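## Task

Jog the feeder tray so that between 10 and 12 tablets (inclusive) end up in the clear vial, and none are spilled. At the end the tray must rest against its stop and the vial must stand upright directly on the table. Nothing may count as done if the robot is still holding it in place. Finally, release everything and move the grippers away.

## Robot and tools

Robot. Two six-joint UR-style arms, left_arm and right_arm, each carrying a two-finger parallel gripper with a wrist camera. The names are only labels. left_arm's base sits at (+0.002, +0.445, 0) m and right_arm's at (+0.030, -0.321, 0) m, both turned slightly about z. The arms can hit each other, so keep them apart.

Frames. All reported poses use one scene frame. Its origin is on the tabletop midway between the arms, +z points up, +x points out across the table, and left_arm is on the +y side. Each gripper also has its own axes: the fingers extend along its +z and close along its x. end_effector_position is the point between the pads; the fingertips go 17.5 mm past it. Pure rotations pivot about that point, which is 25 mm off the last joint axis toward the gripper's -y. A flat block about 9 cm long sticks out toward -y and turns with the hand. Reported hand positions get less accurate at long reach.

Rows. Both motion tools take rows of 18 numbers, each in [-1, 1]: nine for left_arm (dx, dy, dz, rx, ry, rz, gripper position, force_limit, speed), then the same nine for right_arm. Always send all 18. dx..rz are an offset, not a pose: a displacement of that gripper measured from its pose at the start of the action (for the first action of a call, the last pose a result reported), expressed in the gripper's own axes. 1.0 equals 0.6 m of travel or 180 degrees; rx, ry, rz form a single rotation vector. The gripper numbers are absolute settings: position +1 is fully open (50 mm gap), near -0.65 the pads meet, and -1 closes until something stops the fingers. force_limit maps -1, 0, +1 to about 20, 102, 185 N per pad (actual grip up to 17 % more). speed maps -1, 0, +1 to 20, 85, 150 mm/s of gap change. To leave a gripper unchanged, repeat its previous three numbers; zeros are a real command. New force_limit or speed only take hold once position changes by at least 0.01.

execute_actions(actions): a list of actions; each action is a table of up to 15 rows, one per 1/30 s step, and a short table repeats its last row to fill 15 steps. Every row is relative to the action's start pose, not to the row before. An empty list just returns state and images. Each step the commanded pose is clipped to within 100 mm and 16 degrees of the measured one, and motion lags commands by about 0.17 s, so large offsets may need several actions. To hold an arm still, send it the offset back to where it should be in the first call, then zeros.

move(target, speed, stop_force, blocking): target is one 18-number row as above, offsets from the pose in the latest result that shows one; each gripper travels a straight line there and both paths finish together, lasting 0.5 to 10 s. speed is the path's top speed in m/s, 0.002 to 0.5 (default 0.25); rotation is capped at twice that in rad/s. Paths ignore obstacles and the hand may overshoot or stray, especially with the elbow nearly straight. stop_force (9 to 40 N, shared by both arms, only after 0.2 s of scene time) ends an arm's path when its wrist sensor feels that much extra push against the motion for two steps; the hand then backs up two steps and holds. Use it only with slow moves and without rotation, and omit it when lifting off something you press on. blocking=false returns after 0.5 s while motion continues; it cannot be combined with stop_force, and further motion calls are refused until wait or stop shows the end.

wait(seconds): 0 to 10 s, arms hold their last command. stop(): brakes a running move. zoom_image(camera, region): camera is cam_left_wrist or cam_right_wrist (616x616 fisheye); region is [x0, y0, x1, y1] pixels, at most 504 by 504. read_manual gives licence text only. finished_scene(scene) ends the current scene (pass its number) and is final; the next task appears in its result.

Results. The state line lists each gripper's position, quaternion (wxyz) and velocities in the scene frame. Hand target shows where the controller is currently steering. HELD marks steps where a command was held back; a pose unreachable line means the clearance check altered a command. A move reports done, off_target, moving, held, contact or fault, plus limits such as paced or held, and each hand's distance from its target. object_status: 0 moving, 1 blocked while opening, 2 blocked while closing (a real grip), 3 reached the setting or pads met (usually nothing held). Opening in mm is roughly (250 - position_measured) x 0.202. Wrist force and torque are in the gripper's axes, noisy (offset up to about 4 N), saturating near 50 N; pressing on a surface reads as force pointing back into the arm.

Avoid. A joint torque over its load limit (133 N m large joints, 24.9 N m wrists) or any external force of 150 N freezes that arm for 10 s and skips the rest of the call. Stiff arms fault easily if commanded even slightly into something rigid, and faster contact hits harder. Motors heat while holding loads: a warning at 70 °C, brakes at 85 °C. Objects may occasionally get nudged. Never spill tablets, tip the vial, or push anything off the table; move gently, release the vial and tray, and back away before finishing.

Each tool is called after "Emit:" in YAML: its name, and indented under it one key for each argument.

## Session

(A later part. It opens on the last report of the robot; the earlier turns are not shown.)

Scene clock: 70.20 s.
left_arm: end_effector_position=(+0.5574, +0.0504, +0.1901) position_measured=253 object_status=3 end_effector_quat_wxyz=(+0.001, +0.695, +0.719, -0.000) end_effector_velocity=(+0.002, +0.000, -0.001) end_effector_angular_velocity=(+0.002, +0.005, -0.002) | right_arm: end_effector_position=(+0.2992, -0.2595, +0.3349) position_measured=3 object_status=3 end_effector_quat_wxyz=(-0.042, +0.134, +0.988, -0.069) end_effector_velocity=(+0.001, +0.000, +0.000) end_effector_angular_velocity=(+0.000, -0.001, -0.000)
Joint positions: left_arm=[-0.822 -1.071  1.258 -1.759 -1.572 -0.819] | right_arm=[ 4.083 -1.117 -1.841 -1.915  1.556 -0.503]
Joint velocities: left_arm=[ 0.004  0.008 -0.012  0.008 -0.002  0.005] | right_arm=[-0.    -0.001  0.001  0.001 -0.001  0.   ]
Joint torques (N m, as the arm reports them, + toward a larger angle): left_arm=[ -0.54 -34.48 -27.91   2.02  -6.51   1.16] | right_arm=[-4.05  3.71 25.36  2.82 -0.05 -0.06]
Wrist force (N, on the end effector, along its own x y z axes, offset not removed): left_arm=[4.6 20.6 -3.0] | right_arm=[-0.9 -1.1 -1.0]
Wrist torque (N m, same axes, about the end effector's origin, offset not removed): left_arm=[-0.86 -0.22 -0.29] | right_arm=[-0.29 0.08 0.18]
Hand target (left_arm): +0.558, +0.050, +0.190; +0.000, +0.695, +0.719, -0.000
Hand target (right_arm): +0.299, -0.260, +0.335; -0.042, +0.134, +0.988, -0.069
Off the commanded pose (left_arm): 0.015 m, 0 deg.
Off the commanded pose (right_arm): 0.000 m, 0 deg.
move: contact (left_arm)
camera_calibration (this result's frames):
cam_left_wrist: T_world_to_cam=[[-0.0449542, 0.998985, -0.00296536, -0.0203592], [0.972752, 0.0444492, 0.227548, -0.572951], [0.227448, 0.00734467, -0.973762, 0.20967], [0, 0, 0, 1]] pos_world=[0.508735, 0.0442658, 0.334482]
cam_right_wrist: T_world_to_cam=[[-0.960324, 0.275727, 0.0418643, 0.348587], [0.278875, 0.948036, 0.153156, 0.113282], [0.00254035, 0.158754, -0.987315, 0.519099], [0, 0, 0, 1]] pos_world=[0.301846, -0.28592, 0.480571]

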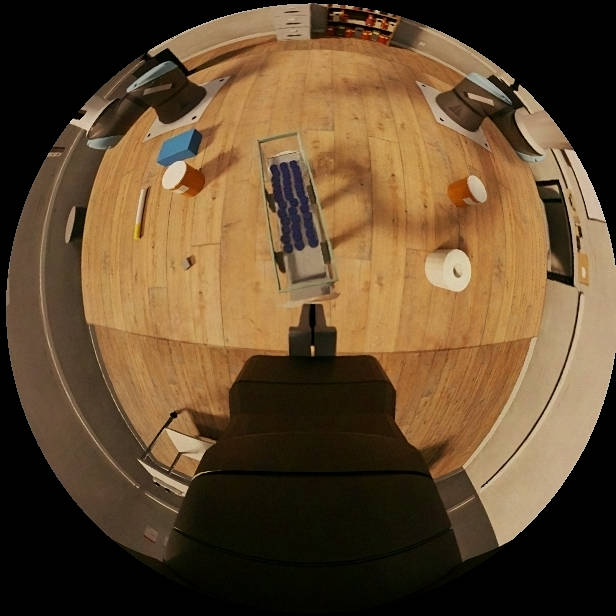

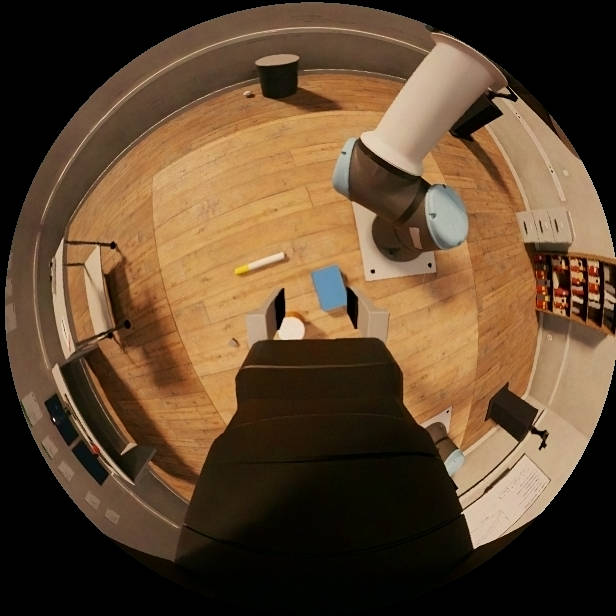

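Same geometry. Nine jogs.

Emit:
execute_actions:
  actions:
    - [[0,0.0835,0,0,0,0,-1,0,0,0,0,0,0,0,0,1,0,0]]
    - [[0,-0.0648,0,0,0,0,-1,0,0,0,0,0,0,0,0,1,0,0]]
    - [[0,-0.015,0,0,0,0,-1,0,0,0,0,0,0,0,0,1,0,0]]
    - [[0,0.08,0,0,0,0,-1,0,0,0,0,0,0,0,0,1,0,0]]
    - [[0,-0.0648,0,0,0,0,-1,0,0,0,0,0,0,0,0,1,0,0]]
    - [[0,-0.015,0,0,0,0,-1,0,0,0,0,0,0,0,0,1,0,0]]
    - [[0,0.08,0,0,0,0,-1,0,0,0,0,0,0,0,0,1,0,0]]
    - [[0,-0.0648,0,0,0,0,-1,0,0,0,0,0,0,0,0,1,0,0]]
    - [[0,-0.015,0,0,0,0,-1,0,0,0,0,0,0,0,0,1,0,0]]
    - [[0,0.08,0,0,0,0,-1,0,0,0,0,0,0,0,0,1,0,0]]
    - [[0,-0.0648,0,0,0,0,-1,0,0,0,0,0,0,0,0,1,0,0]]
    - [[0,-0.015,0,0,0,0,-1,0,0,0,0,0,0,0,0,1,0,0]]
    - [[0,0.08,0,0,0,0,-1,0,0,0,0,0,0,0,0,1,0,0]]
    - [[0,-0.0648,0,0,0,0,-1,0,0,0,0,0,0,0,0,1,0,0]]
    - [[0,-0.015,0,0,0,0,-1,0,0,0,0,0,0,0,0,1,0,0]]
    - [[0,0.08,0,0,0,0,-1,0,0,0,0,0,0,0,0,1,0,0]]
    - [[0,-0.0648,0,0,0,0,-1,0,0,0,0,0,0,0,0,1,0,0]]
    - [[0,-0.015,0,0,0,0,-1,0,0,0,0,0,0,0,0,1,0,0]]
    - [[0,0.08,0,0,0,0,-1,0,0,0,0,0,0,0,0,1,0,0]]
    - [[0,-0.0648,0,0,0,0,-1,0,0,0,0,0,0,0,0,1,0,0]]
    - [[0,-0.015,0,0,0,0,-1,0,0,0,0,0,0,0,0,1,0,0]]
    - [[0,0.08,0,0,0,0,-1,0,0,0,0,0,0,0,0,1,0,0]]
    - [[0,-0.0648,0,0,0,0,-1,0,0,0,0,0,0,0,0,1,0,0]]
    - [[0,-0.015,0,0,0,0,-1,0,0,0,0,0,0,0,0,1,0,0]]
    - [[0,0.08,0,0,0,0,-1,0,0,0,0,0,0,0,0,1,0,0]]
    - [[0,-0.06,0,0,0,0,-1,0,0,0,0,0,0,0,0,1,0,0]]

Emit:
zoom_image:
  camera: "cam_left_wrist"
  region: [235,120,355,250]

Scene clock: 105.90 s.
left_arm: end_effector_position=(+0.5708, +0.0532, +0.1889) position_measured=253 object_status=3 end_effector_quat_wxyz=(+0.002, +0.695, +0.719, +0.000) end_effector_velocity=(-0.008, +0.000, +0.000) end_effector_angular_velocity=(-0.003, -0.005, +0.001) | right_arm: end_effector_position=(+0.2992, -0.2595, +0.3349) position_measured=3 object_status=3 end_effector_quat_wxyz=(-0.042, +0.134, +0.988, -0.069) end_effector_velocity=(+0.000, -0.000, -0.000) end_effector_angular_velocity=(-0.002, -0.000, -0.000)
Joint positions: left_arm=[-0.806 -1.049  1.228 -1.754 -1.571 -0.803] | right_arm=[ 4.083 -1.117 -1.841 -1.915  1.556 -0.503]
Joint velocities: left_arm=[-0.008 -0.021  0.033 -0.017  0.002 -0.009] | right_arm=[-0.    -0.    -0.001 -0.    -0.001  0.   ]
Joint torques (N m, as the arm reports them, + toward a larger angle): left_arm=[ -8.84 -64.15 -17.31  -4.01   1.21  -0.94] | right_arm=[-4.84  3.35 25.24  2.77  0.02 -0.06]
Wrist force (N, on the end effector, along its own x y z axes, offset not removed): left_arm=[0.2 -1.6 0.7] | right_arm=[-1.1 0.4 1.8]
Wrist torque (N m, same axes, about the end effector's origin, offset not removed): left_arm=[-0.32 -0.10 -0.11] | right_arm=[-0.02 0.04 0.22]
Hand target (left_arm): +0.570, +0.053, +0.189; +0.002, +0.695, +0.719, +0.000
Hand target (right_arm): +0.299, -0.260, +0.335; -0.042, +0.134, +0.988, -0.069
Off the commanded pose (left_arm): 0.001 m, 0 deg.
Off the commanded pose (right_arm): 0.000 m, 0 deg.
Step readings (end_effector_position; steps 1 to 15: 1st action; 16 to 30: 2nd action; 31 to 45: 3rd action; 46 to 60: 4th action; 61 to 75: 5th action; 76 to 90: 6th action; 91 to 105: 7th action; 106 to 120: 8th action; 121 to 135: 9th action; 136 to 150: 10th action; 151 to 165: 11th action; 166 to 180: 12th action; 181 to 195: 13th action):
0: left_arm (+0.5579, +0.0504, +0.1899) | right_arm (+0.2992, -0.2595, +0.3349)
1: left_arm (+0.5580, +0.0505, +0.1899) | right_arm (+0.2992, -0.2595, +0.3349)
2: left_arm (+0.5604, +0.0522, +0.1888) | right_arm (+0.2992, -0.2595, +0.3349)
4: left_arm (+0.5760, +0.0551, +0.1867) | right_arm (+0.2992, -0.2595, +0.3349)
8: left_arm (+0.5969, +0.0541, +0.1889) | right_arm (+0.2992, -0.2595, +0.3349)
15: left_arm (+0.6061, +0.0524, +0.1899) | right_arm (+0.2992, -0.2595, +0.3349)
16: left_arm (+0.6064, +0.0523, +0.1900) | right_arm (+0.2992, -0.2595, +0.3349)
17: left_arm (+0.6048, +0.0505, +0.1912) | right_arm (+0.2992, -0.2595, +0.3349)
19: left_arm (+0.5923, +0.0488, +0.1930) | right_arm (+0.2992, -0.2595, +0.3349)
23: left_arm (+0.5753, +0.0505, +0.1904) | right_arm (+0.2992, -0.2595, +0.3349)
30: left_arm (+0.5683, +0.0510, +0.1899) | right_arm (+0.2992, -0.2595, +0.3349)
31: left_arm (+0.5680, +0.0510, +0.1899) | right_arm (+0.2992, -0.2595, +0.3349)
32: left_arm (+0.5668, +0.0509, +0.1900) | right_arm (+0.2992, -0.2595, +0.3349)
34: left_arm (+0.5638, +0.0508, +0.1899) | right_arm (+0.2992, -0.2595, +0.3349)
38: left_arm (+0.5607, +0.0507, +0.1899) | right_arm (+0.2992, -0.2595, +0.3349)
45: left_arm (+0.5594, +0.0507, +0.1899) | right_arm (+0.2992, -0.2595, +0.3349)
46: left_arm (+0.5594, +0.0507, +0.1899) | right_arm (+0.2992, -0.2595, +0.3349)
47: left_arm (+0.5616, +0.0524, +0.1888) | right_arm (+0.2992, -0.2595, +0.3349)
49: left_arm (+0.5768, +0.0552, +0.1870) | right_arm (+0.2992, -0.2595, +0.3349)
53: left_arm (+0.5971, +0.0542, +0.1890) | right_arm (+0.2992, -0.2595, +0.3349)
60: left_arm (+0.6061, +0.0526, +0.1898) | right_arm (+0.2992, -0.2595, +0.3349)
61: left_arm (+0.6064, +0.0525, +0.1899) | right_arm (+0.2992, -0.2595, +0.3349)
62: left_arm (+0.6048, +0.0508, +0.1911) | right_arm (+0.2992, -0.2595, +0.3349)
64: left_arm (+0.5922, +0.0491, +0.1928) | right_arm (+0.2992, -0.2595, +0.3349)
68: left_arm (+0.5753, +0.0507, +0.1902) | right_arm (+0.2992, -0.2595, +0.3349)
75: left_arm (+0.5682, +0.0513, +0.1898) | right_arm (+0.2992, -0.2595, +0.3349)
76: left_arm (+0.5679, +0.0513, +0.1898) | right_arm (+0.2992, -0.2595, +0.3349)
77: left_arm (+0.5668, +0.0511, +0.1899) | right_arm (+0.2992, -0.2595, +0.3349)
79: left_arm (+0.5637, +0.0511, +0.1898) | right_arm (+0.2992, -0.2595, +0.3349)
83: left_arm (+0.5607, +0.0510, +0.1898) | right_arm (+0.2992, -0.2595, +0.3349)
90: left_arm (+0.5594, +0.0510, +0.1898) | right_arm (+0.2992, -0.2595, +0.3349)
91: left_arm (+0.5594, +0.0510, +0.1898) | right_arm (+0.2992, -0.2595, +0.3349)
92: left_arm (+0.5616, +0.0527, +0.1887) | right_arm (+0.2992, -0.2595, +0.3349)
94: left_arm (+0.5768, +0.0554, +0.1868) | right_arm (+0.2992, -0.2595, +0.3349)
98: left_arm (+0.5971, +0.0544, +0.1889) | right_arm (+0.2992, -0.2595, +0.3349)
105: left_arm (+0.6060, +0.0529, +0.1897) | right_arm (+0.2992, -0.2595, +0.3349)
106: left_arm (+0.6063, +0.0528, +0.1897) | right_arm (+0.2992, -0.2595, +0.3349)
107: left_arm (+0.6047, +0.0511, +0.1910) | right_arm (+0.2992, -0.2595, +0.3349)
109: left_arm (+0.5922, +0.0494, +0.1927) | right_arm (+0.2992, -0.2595, +0.3349)
113: left_arm (+0.5753, +0.0510, +0.1901) | right_arm (+0.2992, -0.2595, +0.3349)
120: left_arm (+0.5682, +0.0515, +0.1897) | right_arm (+0.2992, -0.2595, +0.3349)
121: left_arm (+0.5679, +0.0515, +0.1897) | right_arm (+0.2992, -0.2595, +0.3349)
122: left_arm (+0.5668, +0.0514, +0.1897) | right_arm (+0.2992, -0.2595, +0.3349)
124: left_arm (+0.5637, +0.0513, +0.1897) | right_arm (+0.2992, -0.2595, +0.3349)
128: left_arm (+0.5606, +0.0513, +0.1897) | right_arm (+0.2992, -0.2595, +0.3349)
135: left_arm (+0.5594, +0.0512, +0.1897) | right_arm (+0.2992, -0.2595, +0.3349)
136: left_arm (+0.5594, +0.0512, +0.1896) | right_arm (+0.2992, -0.2595, +0.3349)
137: left_arm (+0.5615, +0.0529, +0.1886) | right_arm (+0.2992, -0.2595, +0.3349)
139: left_arm (+0.5768, +0.0557, +0.1867) | right_arm (+0.2992, -0.2595, +0.3349)
143: left_arm (+0.5971, +0.0547, +0.1888) | right_arm (+0.2992, -0.2595, +0.3349)
150: left_arm (+0.6060, +0.0532, +0.1896) | right_arm (+0.2992, -0.2595, +0.3349)
151: left_arm (+0.6063, +0.0530, +0.1896) | right_arm (+0.2992, -0.2595, +0.3349)
152: left_arm (+0.6047, +0.0513, +0.1909) | right_arm (+0.2992, -0.2595, +0.3349)
154: left_arm (+0.5922, +0.0496, +0.1926) | right_arm (+0.2992, -0.2595, +0.3349)
158: left_arm (+0.5752, +0.0512, +0.1900) | right_arm (+0.2992, -0.2595, +0.3349)
165: left_arm (+0.5682, +0.0518, +0.1895) | right_arm (+0.2992, -0.2595, +0.3349)
166: left_arm (+0.5679, +0.0518, +0.1895) | right_arm (+0.2992, -0.2595, +0.3349)
167: left_arm (+0.5668, +0.0517, +0.1896) | right_arm (+0.2992, -0.2595, +0.3349)
169: left_arm (+0.5637, +0.0516, +0.1896) | right_arm (+0.2992, -0.2595, +0.3349)
173: left_arm (+0.5606, +0.0515, +0.1895) | right_arm (+0.2992, -0.2595, +0.3349)
180: left_arm (+0.5594, +0.0515, +0.1895) | right_arm (+0.2992, -0.2595, +0.3349)
181: left_arm (+0.5593, +0.0515, +0.1895) | right_arm (+0.2992, -0.2595, +0.3349)
182: left_arm (+0.5615, +0.0532, +0.1884) | right_arm (+0.2992, -0.2595, +0.3349)
184: left_arm (+0.5767, +0.0559, +0.1866) | right_arm (+0.2992, -0.2595, +0.3349)
Lines left out of this list: 67.
camera_calibration (this result's frames):
cam_left_wrist: T_world_to_cam=[[-0.0453726, 0.998959, -0.00460934, -0.0220272], [0.972004, 0.0452122, 0.230572, -0.586015], [0.23054, 0.00598134, -0.973044, 0.203608], [0, 0, 0, 1]] pos_world=[0.521669, 0.0472814, 0.333137]
cam_right_wrist: T_world_to_cam=[[-0.960324, 0.275727, 0.0418644, 0.348587], [0.278875, 0.948036, 0.153156, 0.113282], [0.00254027, 0.158754, -0.987315, 0.519099], [0, 0, 0, 1]] pos_world=[0.301846, -0.28592, 0.480571]

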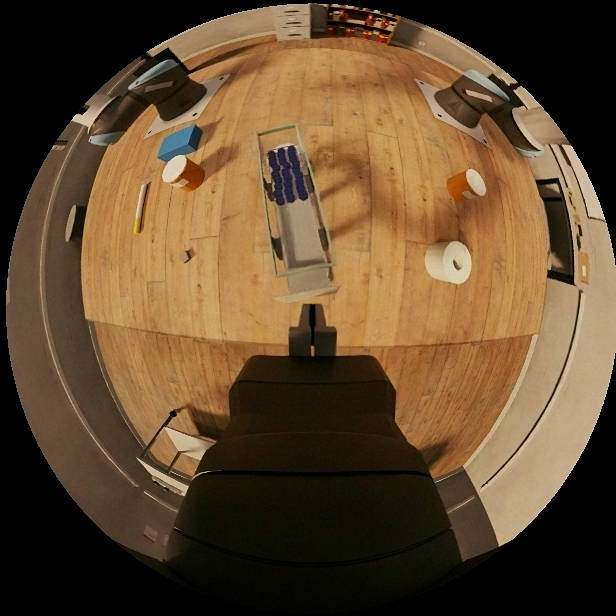

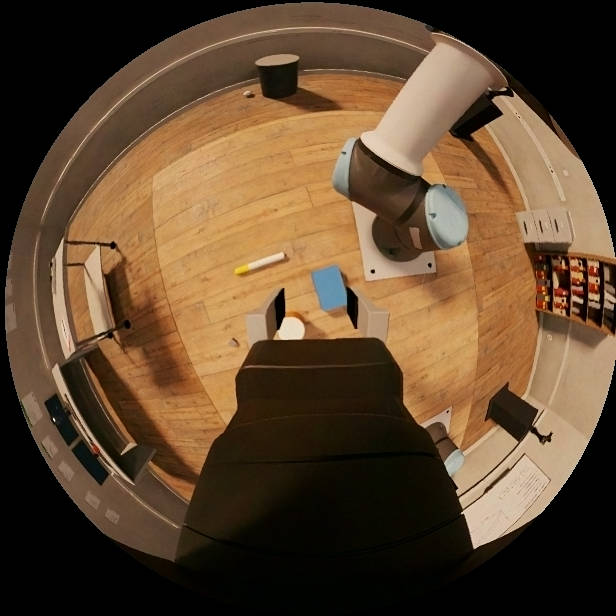

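Region (235, 120, 355, 250) of cam_left_wrist's 616x616 image, scaled by 3.877, with more detail than that image has; it fills the left 465 columns of this view, and the rest is white.

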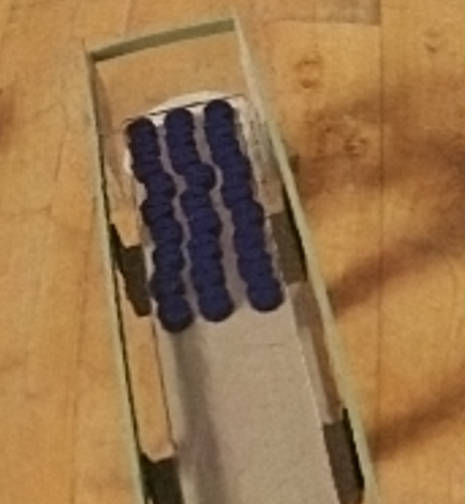

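Faster this time; 8 or 9 rows. Look from above.

Emit:
move:
  target: [0,0.02,-0.1,0,0,0,-1,0,0,0,0,0,0,0,0,1,0,0]

Emit:
move:
  target: [-0.03,-0.17,0,0,0,0,-1,0,0,0,0,0,0,0,0,1,0,0]

Emit:
zoom_image:
  camera: "cam_left_wrist"
  region: [250,180,370,305]

Scene clock: 114.30 s.
left_arm: end_effector_position=(+0.5826, +0.0537, +0.2487) position_measured=253 object_status=3 end_effector_quat_wxyz=(+0.002, +0.695, +0.719, +0.000) end_effector_velocity=(+0.001, -0.000, +0.002) end_effector_angular_velocity=(+0.001, +0.002, +0.002) | right_arm: end_effector_position=(+0.2992, -0.2595, +0.3349) position_measured=3 object_status=3 end_effector_quat_wxyz=(-0.042, +0.134, +0.988, -0.069) end_effector_velocity=(+0.000, +0.000, +0.000) end_effector_angular_velocity=(+0.001, -0.001, +0.001)
Joint positions: left_arm=[-0.794 -1.04   1.06  -1.596 -1.571 -0.791] | right_arm=[ 4.083 -1.117 -1.841 -1.915  1.556 -0.503]
Joint velocities: left_arm=[ 0.001  0.004 -0.01   0.009 -0.    -0.001] | right_arm=[ 0.001 -0.     0.     0.001 -0.001  0.   ]
Joint torques (N m, as the arm reports them, + toward a larger angle): left_arm=[  9.55 -37.75 -31.82  -1.72  -1.32   1.49] | right_arm=[-5.23  3.63 26.63  2.93 -0.08 -0.21]
Wrist force (N, on the end effector, along its own x y z axes, offset not removed): left_arm=[1.1 -2.5 -3.2] | right_arm=[0.3 -0.4 -2.1]
Wrist torque (N m, same axes, about the end effector's origin, offset not removed): left_arm=[-0.60 -0.23 -0.04] | right_arm=[-0.29 -0.29 0.16]
Hand target (left_arm): +0.583, +0.054, +0.249; +0.002, +0.695, +0.719, +0.000
Hand target (right_arm): +0.299, -0.260, +0.335; -0.042, +0.134, +0.988, -0.069
Off the commanded pose (left_arm): 0.000 m, 0 deg.
Off the commanded pose (right_arm): 0.000 m, 0 deg.
move: done
camera_calibration (this result's frames):
cam_left_wrist: T_world_to_cam=[[-0.0453809, 0.998959, -0.00472552, -0.0217237], [0.971966, 0.0452461, 0.230727, -0.611277], [0.230701, 0.00587757, -0.973007, 0.258981], [0, 0, 0, 1]] pos_world=[0.533408, 0.0478368, 0.392926]
cam_right_wrist: T_world_to_cam=[[-0.960324, 0.275727, 0.0418644, 0.348587], [0.278875, 0.948036, 0.153156, 0.113282], [0.00254029, 0.158754, -0.987315, 0.519099], [0, 0, 0, 1]] pos_world=[0.301846, -0.28592, 0.480571]

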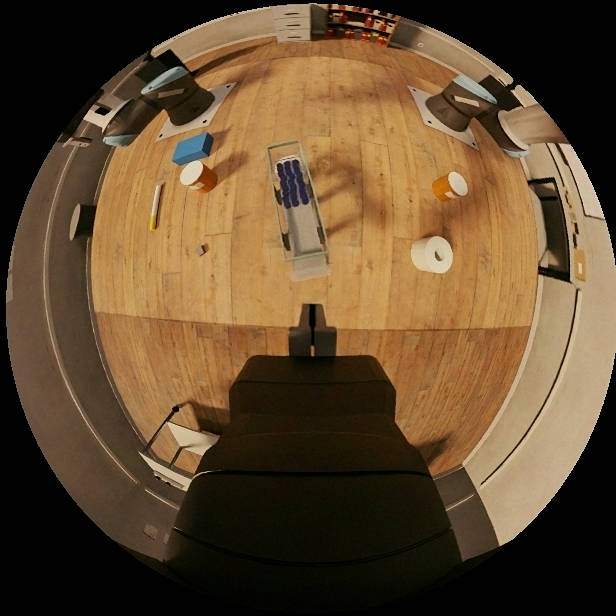

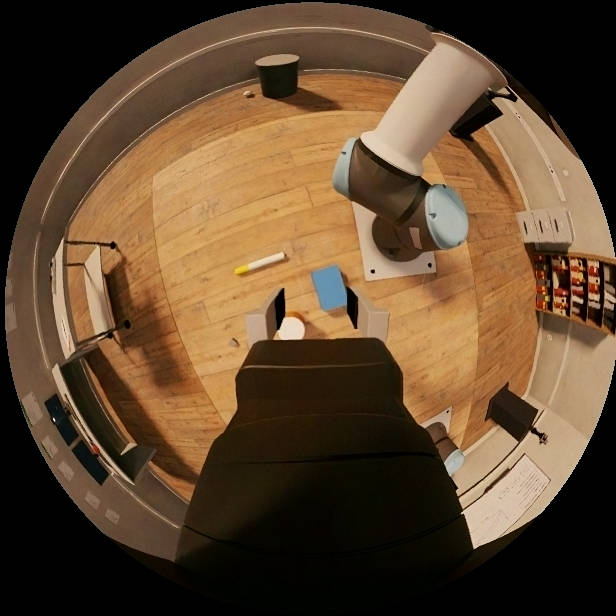

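Scene clock: 115.37 s.
left_arm: end_effector_position=(+0.4815, +0.0323, +0.2484) position_measured=253 object_status=3 end_effector_quat_wxyz=(+0.002, +0.695, +0.719, +0.000) end_effector_velocity=(-0.003, -0.000, -0.000) end_effector_angular_velocity=(+0.000, +0.000, +0.001) | right_arm: end_effector_position=(+0.2992, -0.2595, +0.3349) position_measured=3 object_status=3 end_effector_quat_wxyz=(-0.042, +0.134, +0.988, -0.069) end_effector_velocity=(+0.000, -0.000, -0.000) end_effector_angular_velocity=(-0.001, -0.001, +0.000)
Joint positions: left_arm=[-0.926 -1.218  1.322 -1.679 -1.57  -0.923] | right_arm=[ 4.083 -1.117 -1.841 -1.915  1.556 -0.503]
Joint velocities: left_arm=[-0.003 -0.004  0.006 -0.002  0.    -0.005] | right_arm=[-0.    -0.    -0.     0.001 -0.001  0.   ]
Joint torques (N m, as the arm reports them, + toward a larger angle): left_arm=[-10.43 -51.64 -16.82  -4.01   1.23  -1.23] | right_arm=[-4.74  4.04 25.86  2.86  0.   -0.13]
Wrist force (N, on the end effector, along its own x y z axes, offset not removed): left_arm=[0.5 -3.2 -1.5] | right_arm=[-2.2 -0.5 -2.9]
Wrist torque (N m, same axes, about the end effector's origin, offset not removed): left_arm=[-0.62 -0.02 -0.09] | right_arm=[-0.43 0.16 0.17]
Hand target (left_arm): +0.481, +0.032, +0.248; +0.002, +0.695, +0.719, +0.000
Hand target (right_arm): +0.299, -0.260, +0.335; -0.042, +0.134, +0.988, -0.069
Off the commanded pose (left_arm): 0.000 m, 0 deg.
Off the commanded pose (right_arm): 0.000 m, 0 deg.
move: done
camera_calibration (this result's frames):
cam_left_wrist: T_world_to_cam=[[-0.045348, 0.99896, -0.00469672, -0.0049372], [0.972038, 0.0452093, 0.230429, -0.511929], [0.230402, 0.00588411, -0.973078, 0.282346], [0, 0, 0, 1]] pos_world=[0.432338, 0.0264147, 0.392684]
cam_right_wrist: T_world_to_cam=[[-0.960324, 0.275727, 0.0418642, 0.348587], [0.278875, 0.948036, 0.153156, 0.113282], [0.00254042, 0.158754, -0.987315, 0.519099], [0, 0, 0, 1]] pos_world=[0.301846, -0.28592, 0.480571]

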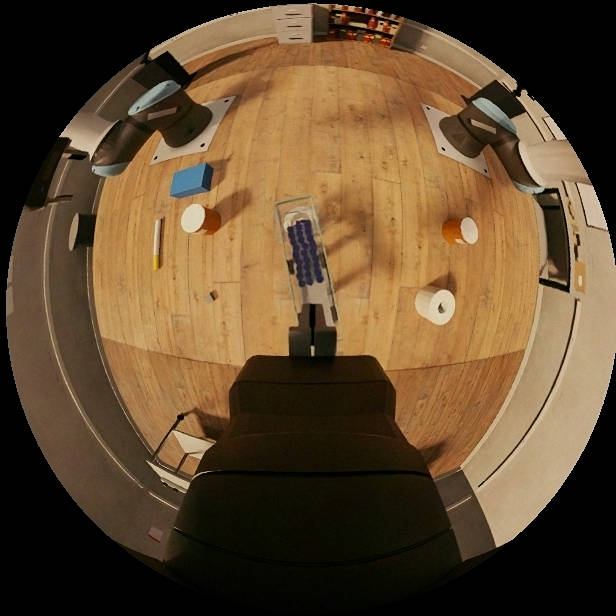

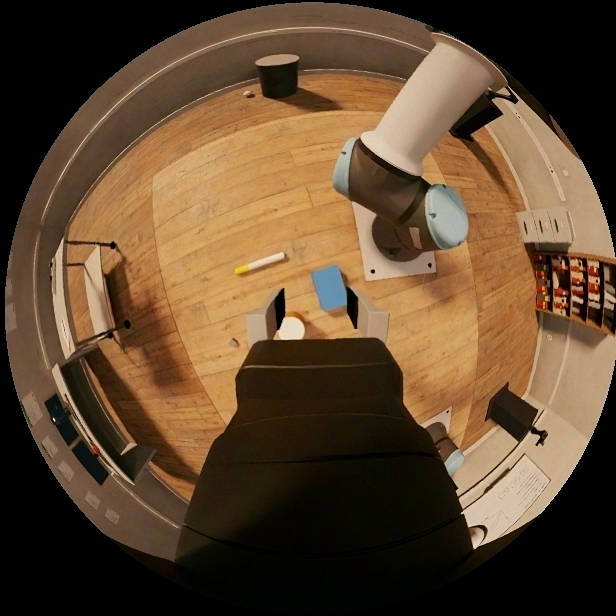

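Region (250, 180, 370, 305) of cam_left_wrist's 616x616 image, scaled by 4.032, with more detail than that image has; it fills the left 484 columns of this view, and the rest is white.

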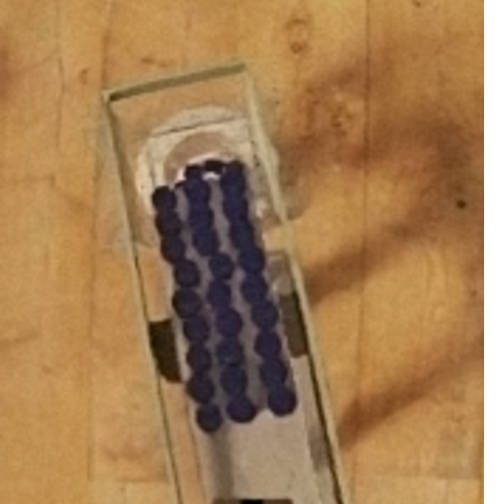

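9 rows left → 9 in vial. One more jog, then check.

Emit:
move:
  target: [0.03,0.17,0,0,0,0,-1,0,0,0,0,0,0,0,0,1,0,0]

Emit:
move:
  target: [0,-0.015,0.1,0,0,0,-1,0,0,0,0,0,0,0,0,1,0,0]
  speed: 0.12

Emit:
execute_actions:
  actions:
    - [[0,-0.009,0,0,0,0,-1,0,0,0,0,0,0,0,0,1,0,0]]
    - [[0,-0.0145,0,0,0,0,-1,0,0,0,0,0,0,0,0,1,0,0]]
    - [[0,0.08,0,0,0,0,-1,0,0,0,0,0,0,0,0,1,0,0]]
    - [[0,-0.06,0,0,0,0,-1,0,0,0,0,0,0,0,0,1,0,0]]

Emit:
zoom_image:
  camera: "cam_left_wrist"
  region: [235,120,355,250]

Scene clock: 127.87 s.
left_arm: end_effector_position=(+0.5826, +0.0538, +0.2487) position_measured=253 object_status=3 end_effector_quat_wxyz=(+0.002, +0.695, +0.719, +0.000) end_effector_velocity=(+0.003, -0.000, +0.000) end_effector_angular_velocity=(+0.001, +0.001, -0.000) | right_arm: end_effector_position=(+0.2992, -0.2595, +0.3349) position_measured=3 object_status=3 end_effector_quat_wxyz=(-0.042, +0.134, +0.988, -0.069) end_effector_velocity=(-0.000, +0.000, -0.001) end_effector_angular_velocity=(-0.000, +0.002, +0.000)
Joint positions: left_arm=[-0.794 -1.04   1.06  -1.596 -1.571 -0.791] | right_arm=[ 4.083 -1.117 -1.841 -1.915  1.556 -0.503]
Joint velocities: left_arm=[ 0.003  0.008 -0.012  0.006  0.     0.003] | right_arm=[ 0.    -0.    -0.001  0.     0.001  0.   ]
Joint torques (N m, as the arm reports them, + toward a larger angle): left_arm=[  7.43 -39.82 -30.87  -1.6   -1.27   1.27] | right_arm=[-4.73  3.39 25.19  2.83 -0.12 -0.18]
Wrist force (N, on the end effector, along its own x y z axes, offset not removed): left_arm=[0.4 -3.4 0.8] | right_arm=[0.2 -1.0 1.0]
Wrist torque (N m, same axes, about the end effector's origin, offset not removed): left_arm=[-0.63 -0.08 -0.02] | right_arm=[-0.20 -0.26 0.14]
Hand target (left_arm): +0.583, +0.054, +0.249; +0.002, +0.695, +0.719, +0.000
Hand target (right_arm): +0.299, -0.260, +0.335; -0.042, +0.134, +0.988, -0.069
Off the commanded pose (left_arm): 0.000 m, 0 deg.
Off the commanded pose (right_arm): 0.000 m, 0 deg.
move: done
camera_calibration (this result's frames):
cam_left_wrist: T_world_to_cam=[[-0.0453811, 0.998958, -0.00477707, -0.0217731], [0.971951, 0.0452579, 0.230789, -0.611262], [0.230764, 0.00583037, -0.972992, 0.2589], [0, 0, 0, 1]] pos_world=[0.533384, 0.0479053, 0.392876]
cam_right_wrist: T_world_to_cam=[[-0.960324, 0.275727, 0.0418644, 0.348587], [0.278875, 0.948036, 0.153156, 0.113282], [0.00254023, 0.158754, -0.987315, 0.519099], [0, 0, 0, 1]] pos_world=[0.301846, -0.28592, 0.480571]

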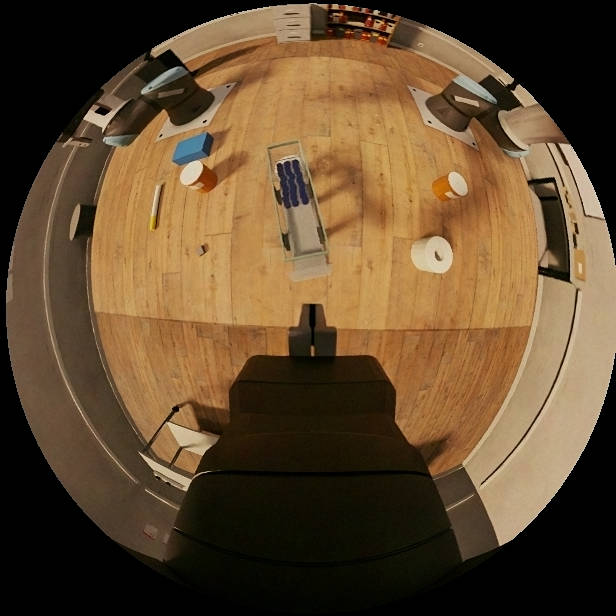

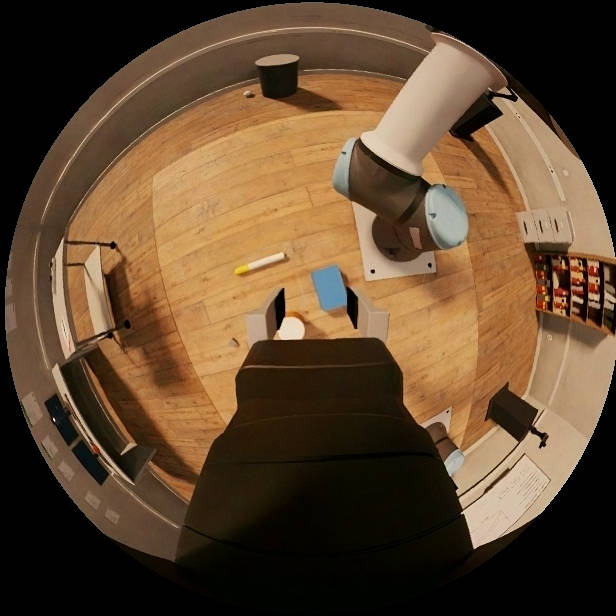

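Scene clock: 128.90 s.
left_arm: end_effector_position=(+0.5738, +0.0534, +0.1889) position_measured=253 object_status=3 end_effector_quat_wxyz=(+0.002, +0.695, +0.719, +0.000) end_effector_velocity=(-0.000, -0.000, -0.002) end_effector_angular_velocity=(-0.000, -0.000, +0.000) | right_arm: end_effector_position=(+0.2992, -0.2595, +0.3349) position_measured=3 object_status=3 end_effector_quat_wxyz=(-0.042, +0.134, +0.988, -0.069) end_effector_velocity=(-0.000, +0.000, +0.000) end_effector_angular_velocity=(+0.001, +0.000, +0.000)
Joint positions: left_arm=[-0.803 -1.043  1.219 -1.751 -1.571 -0.8  ] | right_arm=[ 4.083 -1.117 -1.841 -1.915  1.556 -0.503]
Joint velocities: left_arm=[-0.    -0.     0.006 -0.006 -0.    -0.   ] | right_arm=[ 0.001  0.001  0.    -0.     0.001  0.   ]
Joint torques (N m, as the arm reports them, + toward a larger angle): left_arm=[ -9.81 -37.31 -17.43  -4.07   1.32  -1.09] | right_arm=[-5.26  3.57 25.92  2.73 -0.09 -0.12]
Wrist force (N, on the end effector, along its own x y z axes, offset not removed): left_arm=[-1.5 -3.0 -1.1] | right_arm=[-1.7 0.5 -0.7]
Wrist torque (N m, same axes, about the end effector's origin, offset not removed): left_arm=[-0.56 0.25 0.01] | right_arm=[-0.21 0.13 0.22]
Hand target (left_arm): +0.574, +0.053, +0.189; +0.002, +0.695, +0.719, +0.000
Hand target (right_arm): +0.299, -0.260, +0.335; -0.042, +0.134, +0.988, -0.069
Off the commanded pose (left_arm): 0.000 m, 0 deg.
Off the commanded pose (right_arm): 0.000 m, 0 deg.
move: done
camera_calibration (this result's frames):
cam_left_wrist: T_world_to_cam=[[-0.0453769, 0.998958, -0.00478673, -0.0220452], [0.971956, 0.0452562, 0.230765, -0.588904], [0.230742, 0.00581894, -0.972998, 0.202843], [0, 0, 0, 1]] pos_world=[0.524585, 0.0474935, 0.333159]
cam_right_wrist: T_world_to_cam=[[-0.960324, 0.275727, 0.0418644, 0.348587], [0.278875, 0.948036, 0.153156, 0.113282], [0.00254025, 0.158754, -0.987315, 0.519099], [0, 0, 0, 1]] pos_world=[0.301846, -0.28592, 0.480571]

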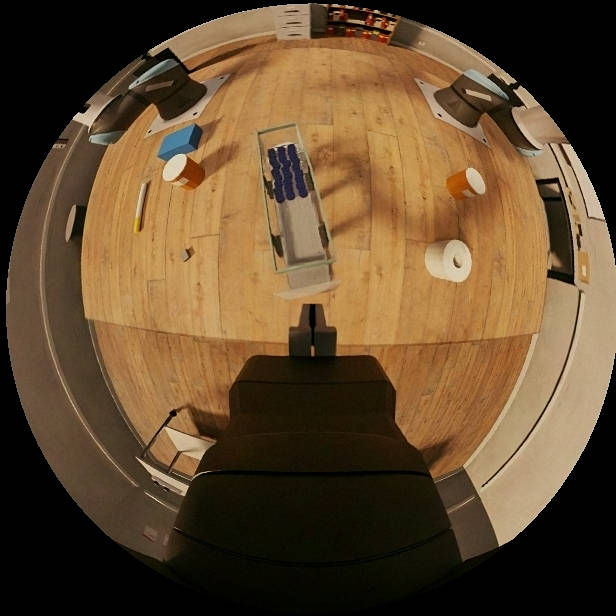

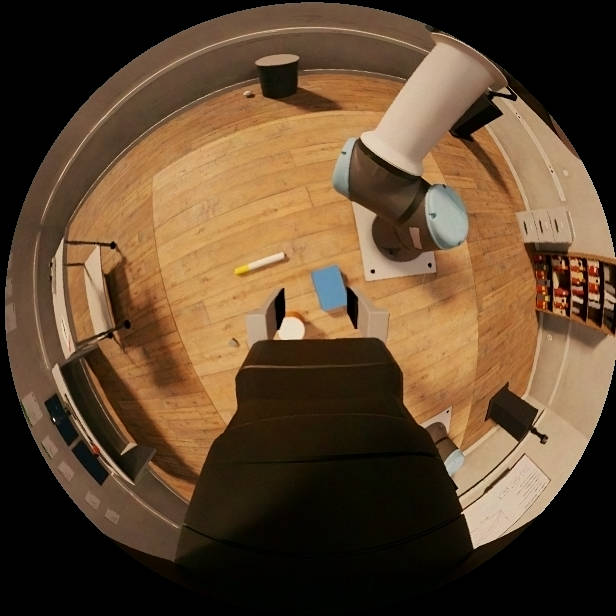

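Scene clock: 130.90 s.
left_arm: end_effector_position=(+0.5715, +0.0535, +0.1888) position_measured=253 object_status=3 end_effector_quat_wxyz=(+0.002, +0.695, +0.719, +0.000) end_effector_velocity=(-0.008, +0.001, -0.001) end_effector_angular_velocity=(-0.001, -0.003, -0.000) | right_arm: end_effector_position=(+0.2992, -0.2595, +0.3349) position_measured=3 object_status=3 end_effector_quat_wxyz=(-0.042, +0.134, +0.988, -0.069) end_effector_velocity=(+0.001, +0.000, +0.000) end_effector_angular_velocity=(+0.002, -0.003, -0.001)
Joint positions: left_arm=[-0.805 -1.049  1.228 -1.755 -1.57  -0.802] | right_arm=[ 4.083 -1.117 -1.841 -1.915  1.556 -0.503]
Joint velocities: left_arm=[-0.009 -0.02   0.033 -0.016  0.002 -0.008] | right_arm=[-0.001  0.     0.001  0.003 -0.    -0.   ]
Joint torques (N m, as the arm reports them, + toward a larger angle): left_arm=[-10.63 -60.76 -16.35  -4.16   1.03  -1.04] | right_arm=[-5.27  4.43 25.52  2.75  0.   -0.13]
Wrist force (N, on the end effector, along its own x y z axes, offset not removed): left_arm=[0.2 -2.0 -0.8] | right_arm=[1.1 -0.3 -1.1]
Wrist torque (N m, same axes, about the end effector's origin, offset not removed): left_arm=[-0.46 0.04 -0.07] | right_arm=[-0.25 -0.36 0.13]
Hand target (left_arm): +0.571, +0.054, +0.189; +0.003, +0.695, +0.719, +0.000
Hand target (right_arm): +0.299, -0.260, +0.335; -0.042, +0.134, +0.988, -0.069
Off the commanded pose (left_arm): 0.001 m, 0 deg.
Off the commanded pose (right_arm): 0.000 m, 0 deg.
Step readings (end_effector_position; steps 1 to 15: 1st action; 16 to 30: 2nd action; 31 to 45: 3rd action; 46 to 60: 4th action):
0: left_arm (+0.5738, +0.0534, +0.1889) | right_arm (+0.2992, -0.2595, +0.3349)
1: left_arm (+0.5737, +0.0534, +0.1888) | right_arm (+0.2992, -0.2595, +0.3349)
2: left_arm (+0.5731, +0.0533, +0.1887) | right_arm (+0.2992, -0.2595, +0.3349)
4: left_arm (+0.5711, +0.0532, +0.1886) | right_arm (+0.2992, -0.2595, +0.3349)
8: left_arm (+0.5692, +0.0532, +0.1887) | right_arm (+0.2992, -0.2595, +0.3349)
15: left_arm (+0.5685, +0.0532, +0.1889) | right_arm (+0.2992, -0.2595, +0.3349)
16: left_arm (+0.5684, +0.0532, +0.1889) | right_arm (+0.2992, -0.2595, +0.3349)
17: left_arm (+0.5674, +0.0530, +0.1890) | right_arm (+0.2992, -0.2595, +0.3349)
19: left_arm (+0.5643, +0.0530, +0.1889) | right_arm (+0.2992, -0.2595, +0.3349)
23: left_arm (+0.5612, +0.0529, +0.1889) | right_arm (+0.2992, -0.2595, +0.3349)
30: left_arm (+0.5599, +0.0529, +0.1889) | right_arm (+0.2992, -0.2595, +0.3349)
31: left_arm (+0.5599, +0.0529, +0.1888) | right_arm (+0.2992, -0.2595, +0.3349)
32: left_arm (+0.5621, +0.0546, +0.1878) | right_arm (+0.2992, -0.2595, +0.3349)
34: left_arm (+0.5773, +0.0574, +0.1860) | right_arm (+0.2992, -0.2595, +0.3349)
38: left_arm (+0.5976, +0.0564, +0.1881) | right_arm (+0.2992, -0.2595, +0.3349)
45: left_arm (+0.6065, +0.0548, +0.1889) | right_arm (+0.2992, -0.2595, +0.3349)
46: left_arm (+0.6069, +0.0547, +0.1889) | right_arm (+0.2992, -0.2595, +0.3349)
47: left_arm (+0.6053, +0.0531, +0.1901) | right_arm (+0.2992, -0.2595, +0.3349)
49: left_arm (+0.5935, +0.0517, +0.1915) | right_arm (+0.2992, -0.2595, +0.3349)
53: left_arm (+0.5779, +0.0531, +0.1892) | right_arm (+0.2992, -0.2595, +0.3349)
60: end_effector_position above
camera_calibration (this result's frames):
cam_left_wrist: T_world_to_cam=[[-0.0454307, 0.998955, -0.00496713, -0.0222661], [0.97188, 0.0453483, 0.231067, -0.58671], [0.231051, 0.00567008, -0.972925, 0.202998], [0, 0, 0, 1]] pos_world=[0.522297, 0.047698, 0.332961]
cam_right_wrist: T_world_to_cam=[[-0.960324, 0.275727, 0.0418643, 0.348587], [0.278875, 0.948036, 0.153156, 0.113282], [0.00254041, 0.158754, -0.987315, 0.519099], [0, 0, 0, 1]] pos_world=[0.301846, -0.28592, 0.480571]

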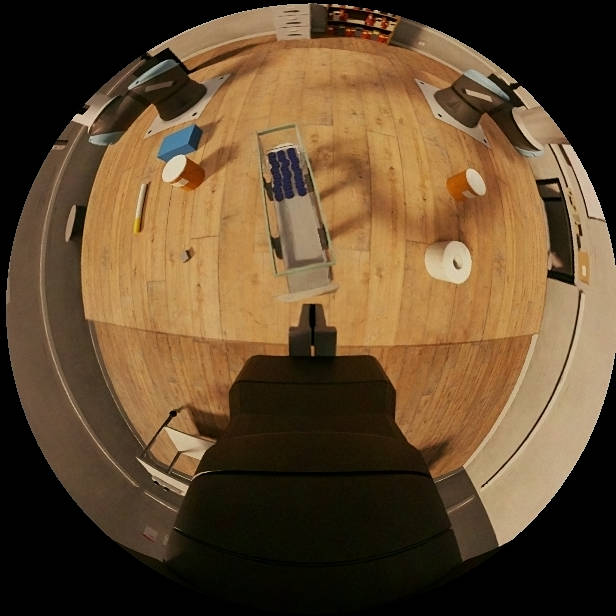

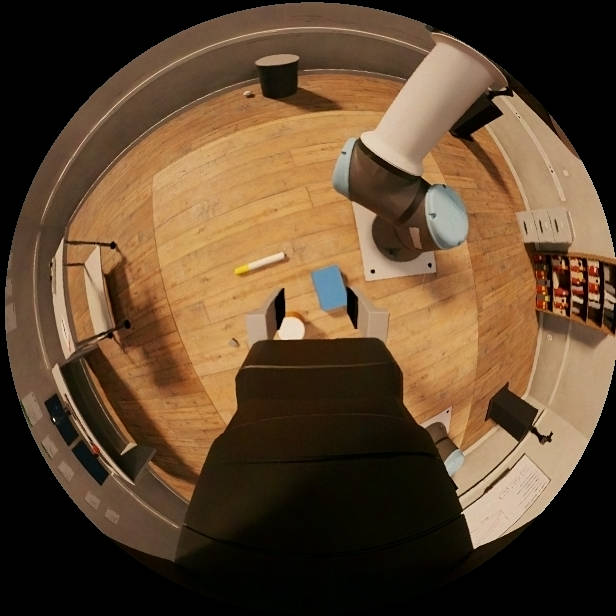

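Region (235, 120, 355, 250) of cam_left_wrist's 616x616 image, scaled by 3.877, with more detail than that image has; it fills the left 465 columns of this view, and the rest is white.

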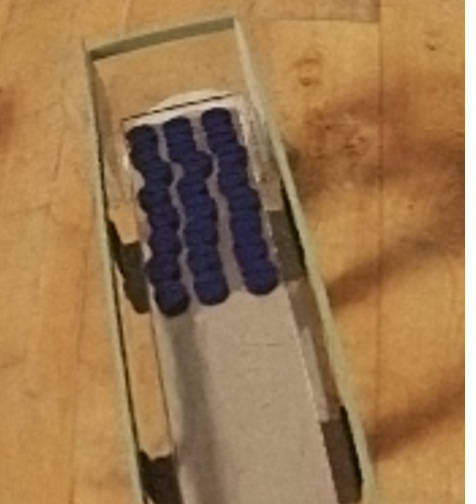

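A row dropped: 8 rows left → 12.

Emit:
move:
  target: [0.05,0.04,-0.12,0,0,0,-1,0,0,0,0,0,0,0,0,1,0,0]

Emit:
finished_scene:
  scene: 2

Scene clock: 135.53 s.
left_arm: end_effector_position=(+0.5942, +0.0844, +0.2606) position_measured=253 object_status=3 end_effector_quat_wxyz=(+0.003, +0.695, +0.719, +0.000) end_effector_velocity=(+0.001, +0.000, +0.001) end_effector_angular_velocity=(-0.000, +0.001, +0.001) | right_arm: end_effector_position=(+0.2992, -0.2595, +0.3349) position_measured=3 object_status=3 end_effector_quat_wxyz=(-0.042, +0.134, +0.988, -0.069) end_effector_velocity=(+0.001, -0.000, -0.000) end_effector_angular_velocity=(-0.000, -0.001, -0.001)
Joint positions: left_arm=[-0.751 -1.057  1.057 -1.576 -1.571 -0.748] | right_arm=[ 4.083 -1.117 -1.841 -1.915  1.556 -0.503]
Joint velocities: left_arm=[ 0.002  0.003 -0.009  0.006 -0.001  0.001] | right_arm=[-0.001 -0.001  0.     0.001 -0.001 -0.   ]
Joint torques (N m, as the arm reports them, + toward a larger angle): left_arm=[  8.75 -37.09 -31.25  -1.47  -1.35   1.39] | right_arm=[-5.27  3.62 25.08  2.9  -0.04 -0.09]
Wrist force (N, on the end effector, along its own x y z axes, offset not removed): left_arm=[0.5 -1.5 -1.6] | right_arm=[-1.8 -0.7 -1.1]
Wrist torque (N m, same axes, about the end effector's origin, offset not removed): left_arm=[-0.37 -0.01 -0.03] | right_arm=[-0.41 0.11 0.16]
Hand target (left_arm): +0.594, +0.085, +0.261; +0.002, +0.695, +0.719, +0.000
Hand target (right_arm): +0.299, -0.260, +0.335; -0.042, +0.134, +0.988, -0.069
Off the commanded pose (left_arm): 0.000 m, 0 deg.
Off the commanded pose (right_arm): 0.000 m, 0 deg.
move: done
camera_calibration (this result's frames):
cam_left_wrist: T_world_to_cam=[[-0.0454435, 0.998954, -0.00506973, -0.051706], [0.971824, 0.0453832, 0.231297, -0.626753], [0.231285, 0.00558407, -0.97287, 0.267314], [0, 0, 0, 1]] pos_world=[0.544919, 0.0786033, 0.404766]
cam_right_wrist: T_world_to_cam=[[-0.960324, 0.275727, 0.0418643, 0.348587], [0.278875, 0.948036, 0.153156, 0.113282], [0.00254029, 0.158754, -0.987315, 0.519099], [0, 0, 0, 1]] pos_world=[0.301846, -0.28592, 0.480571]

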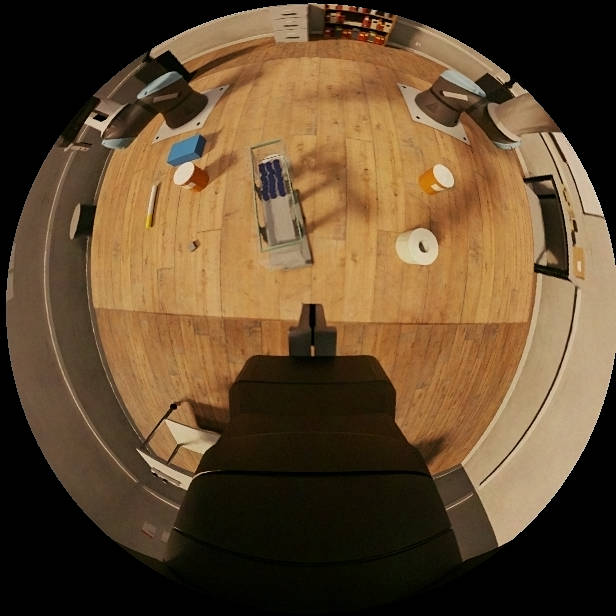

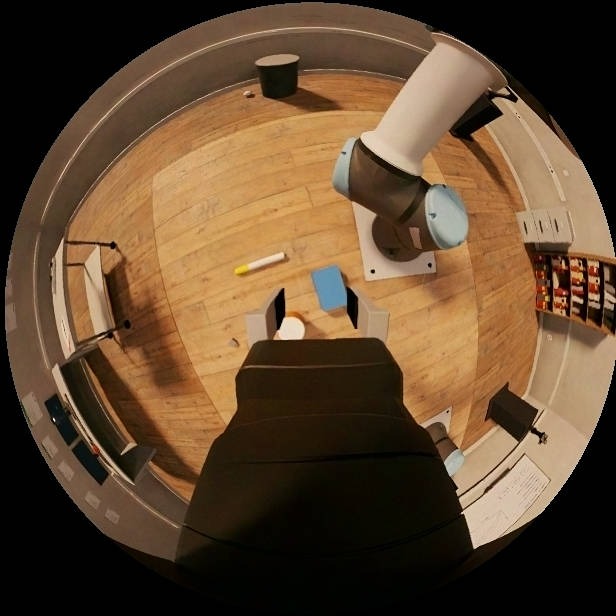

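The scene is finished: the task was done.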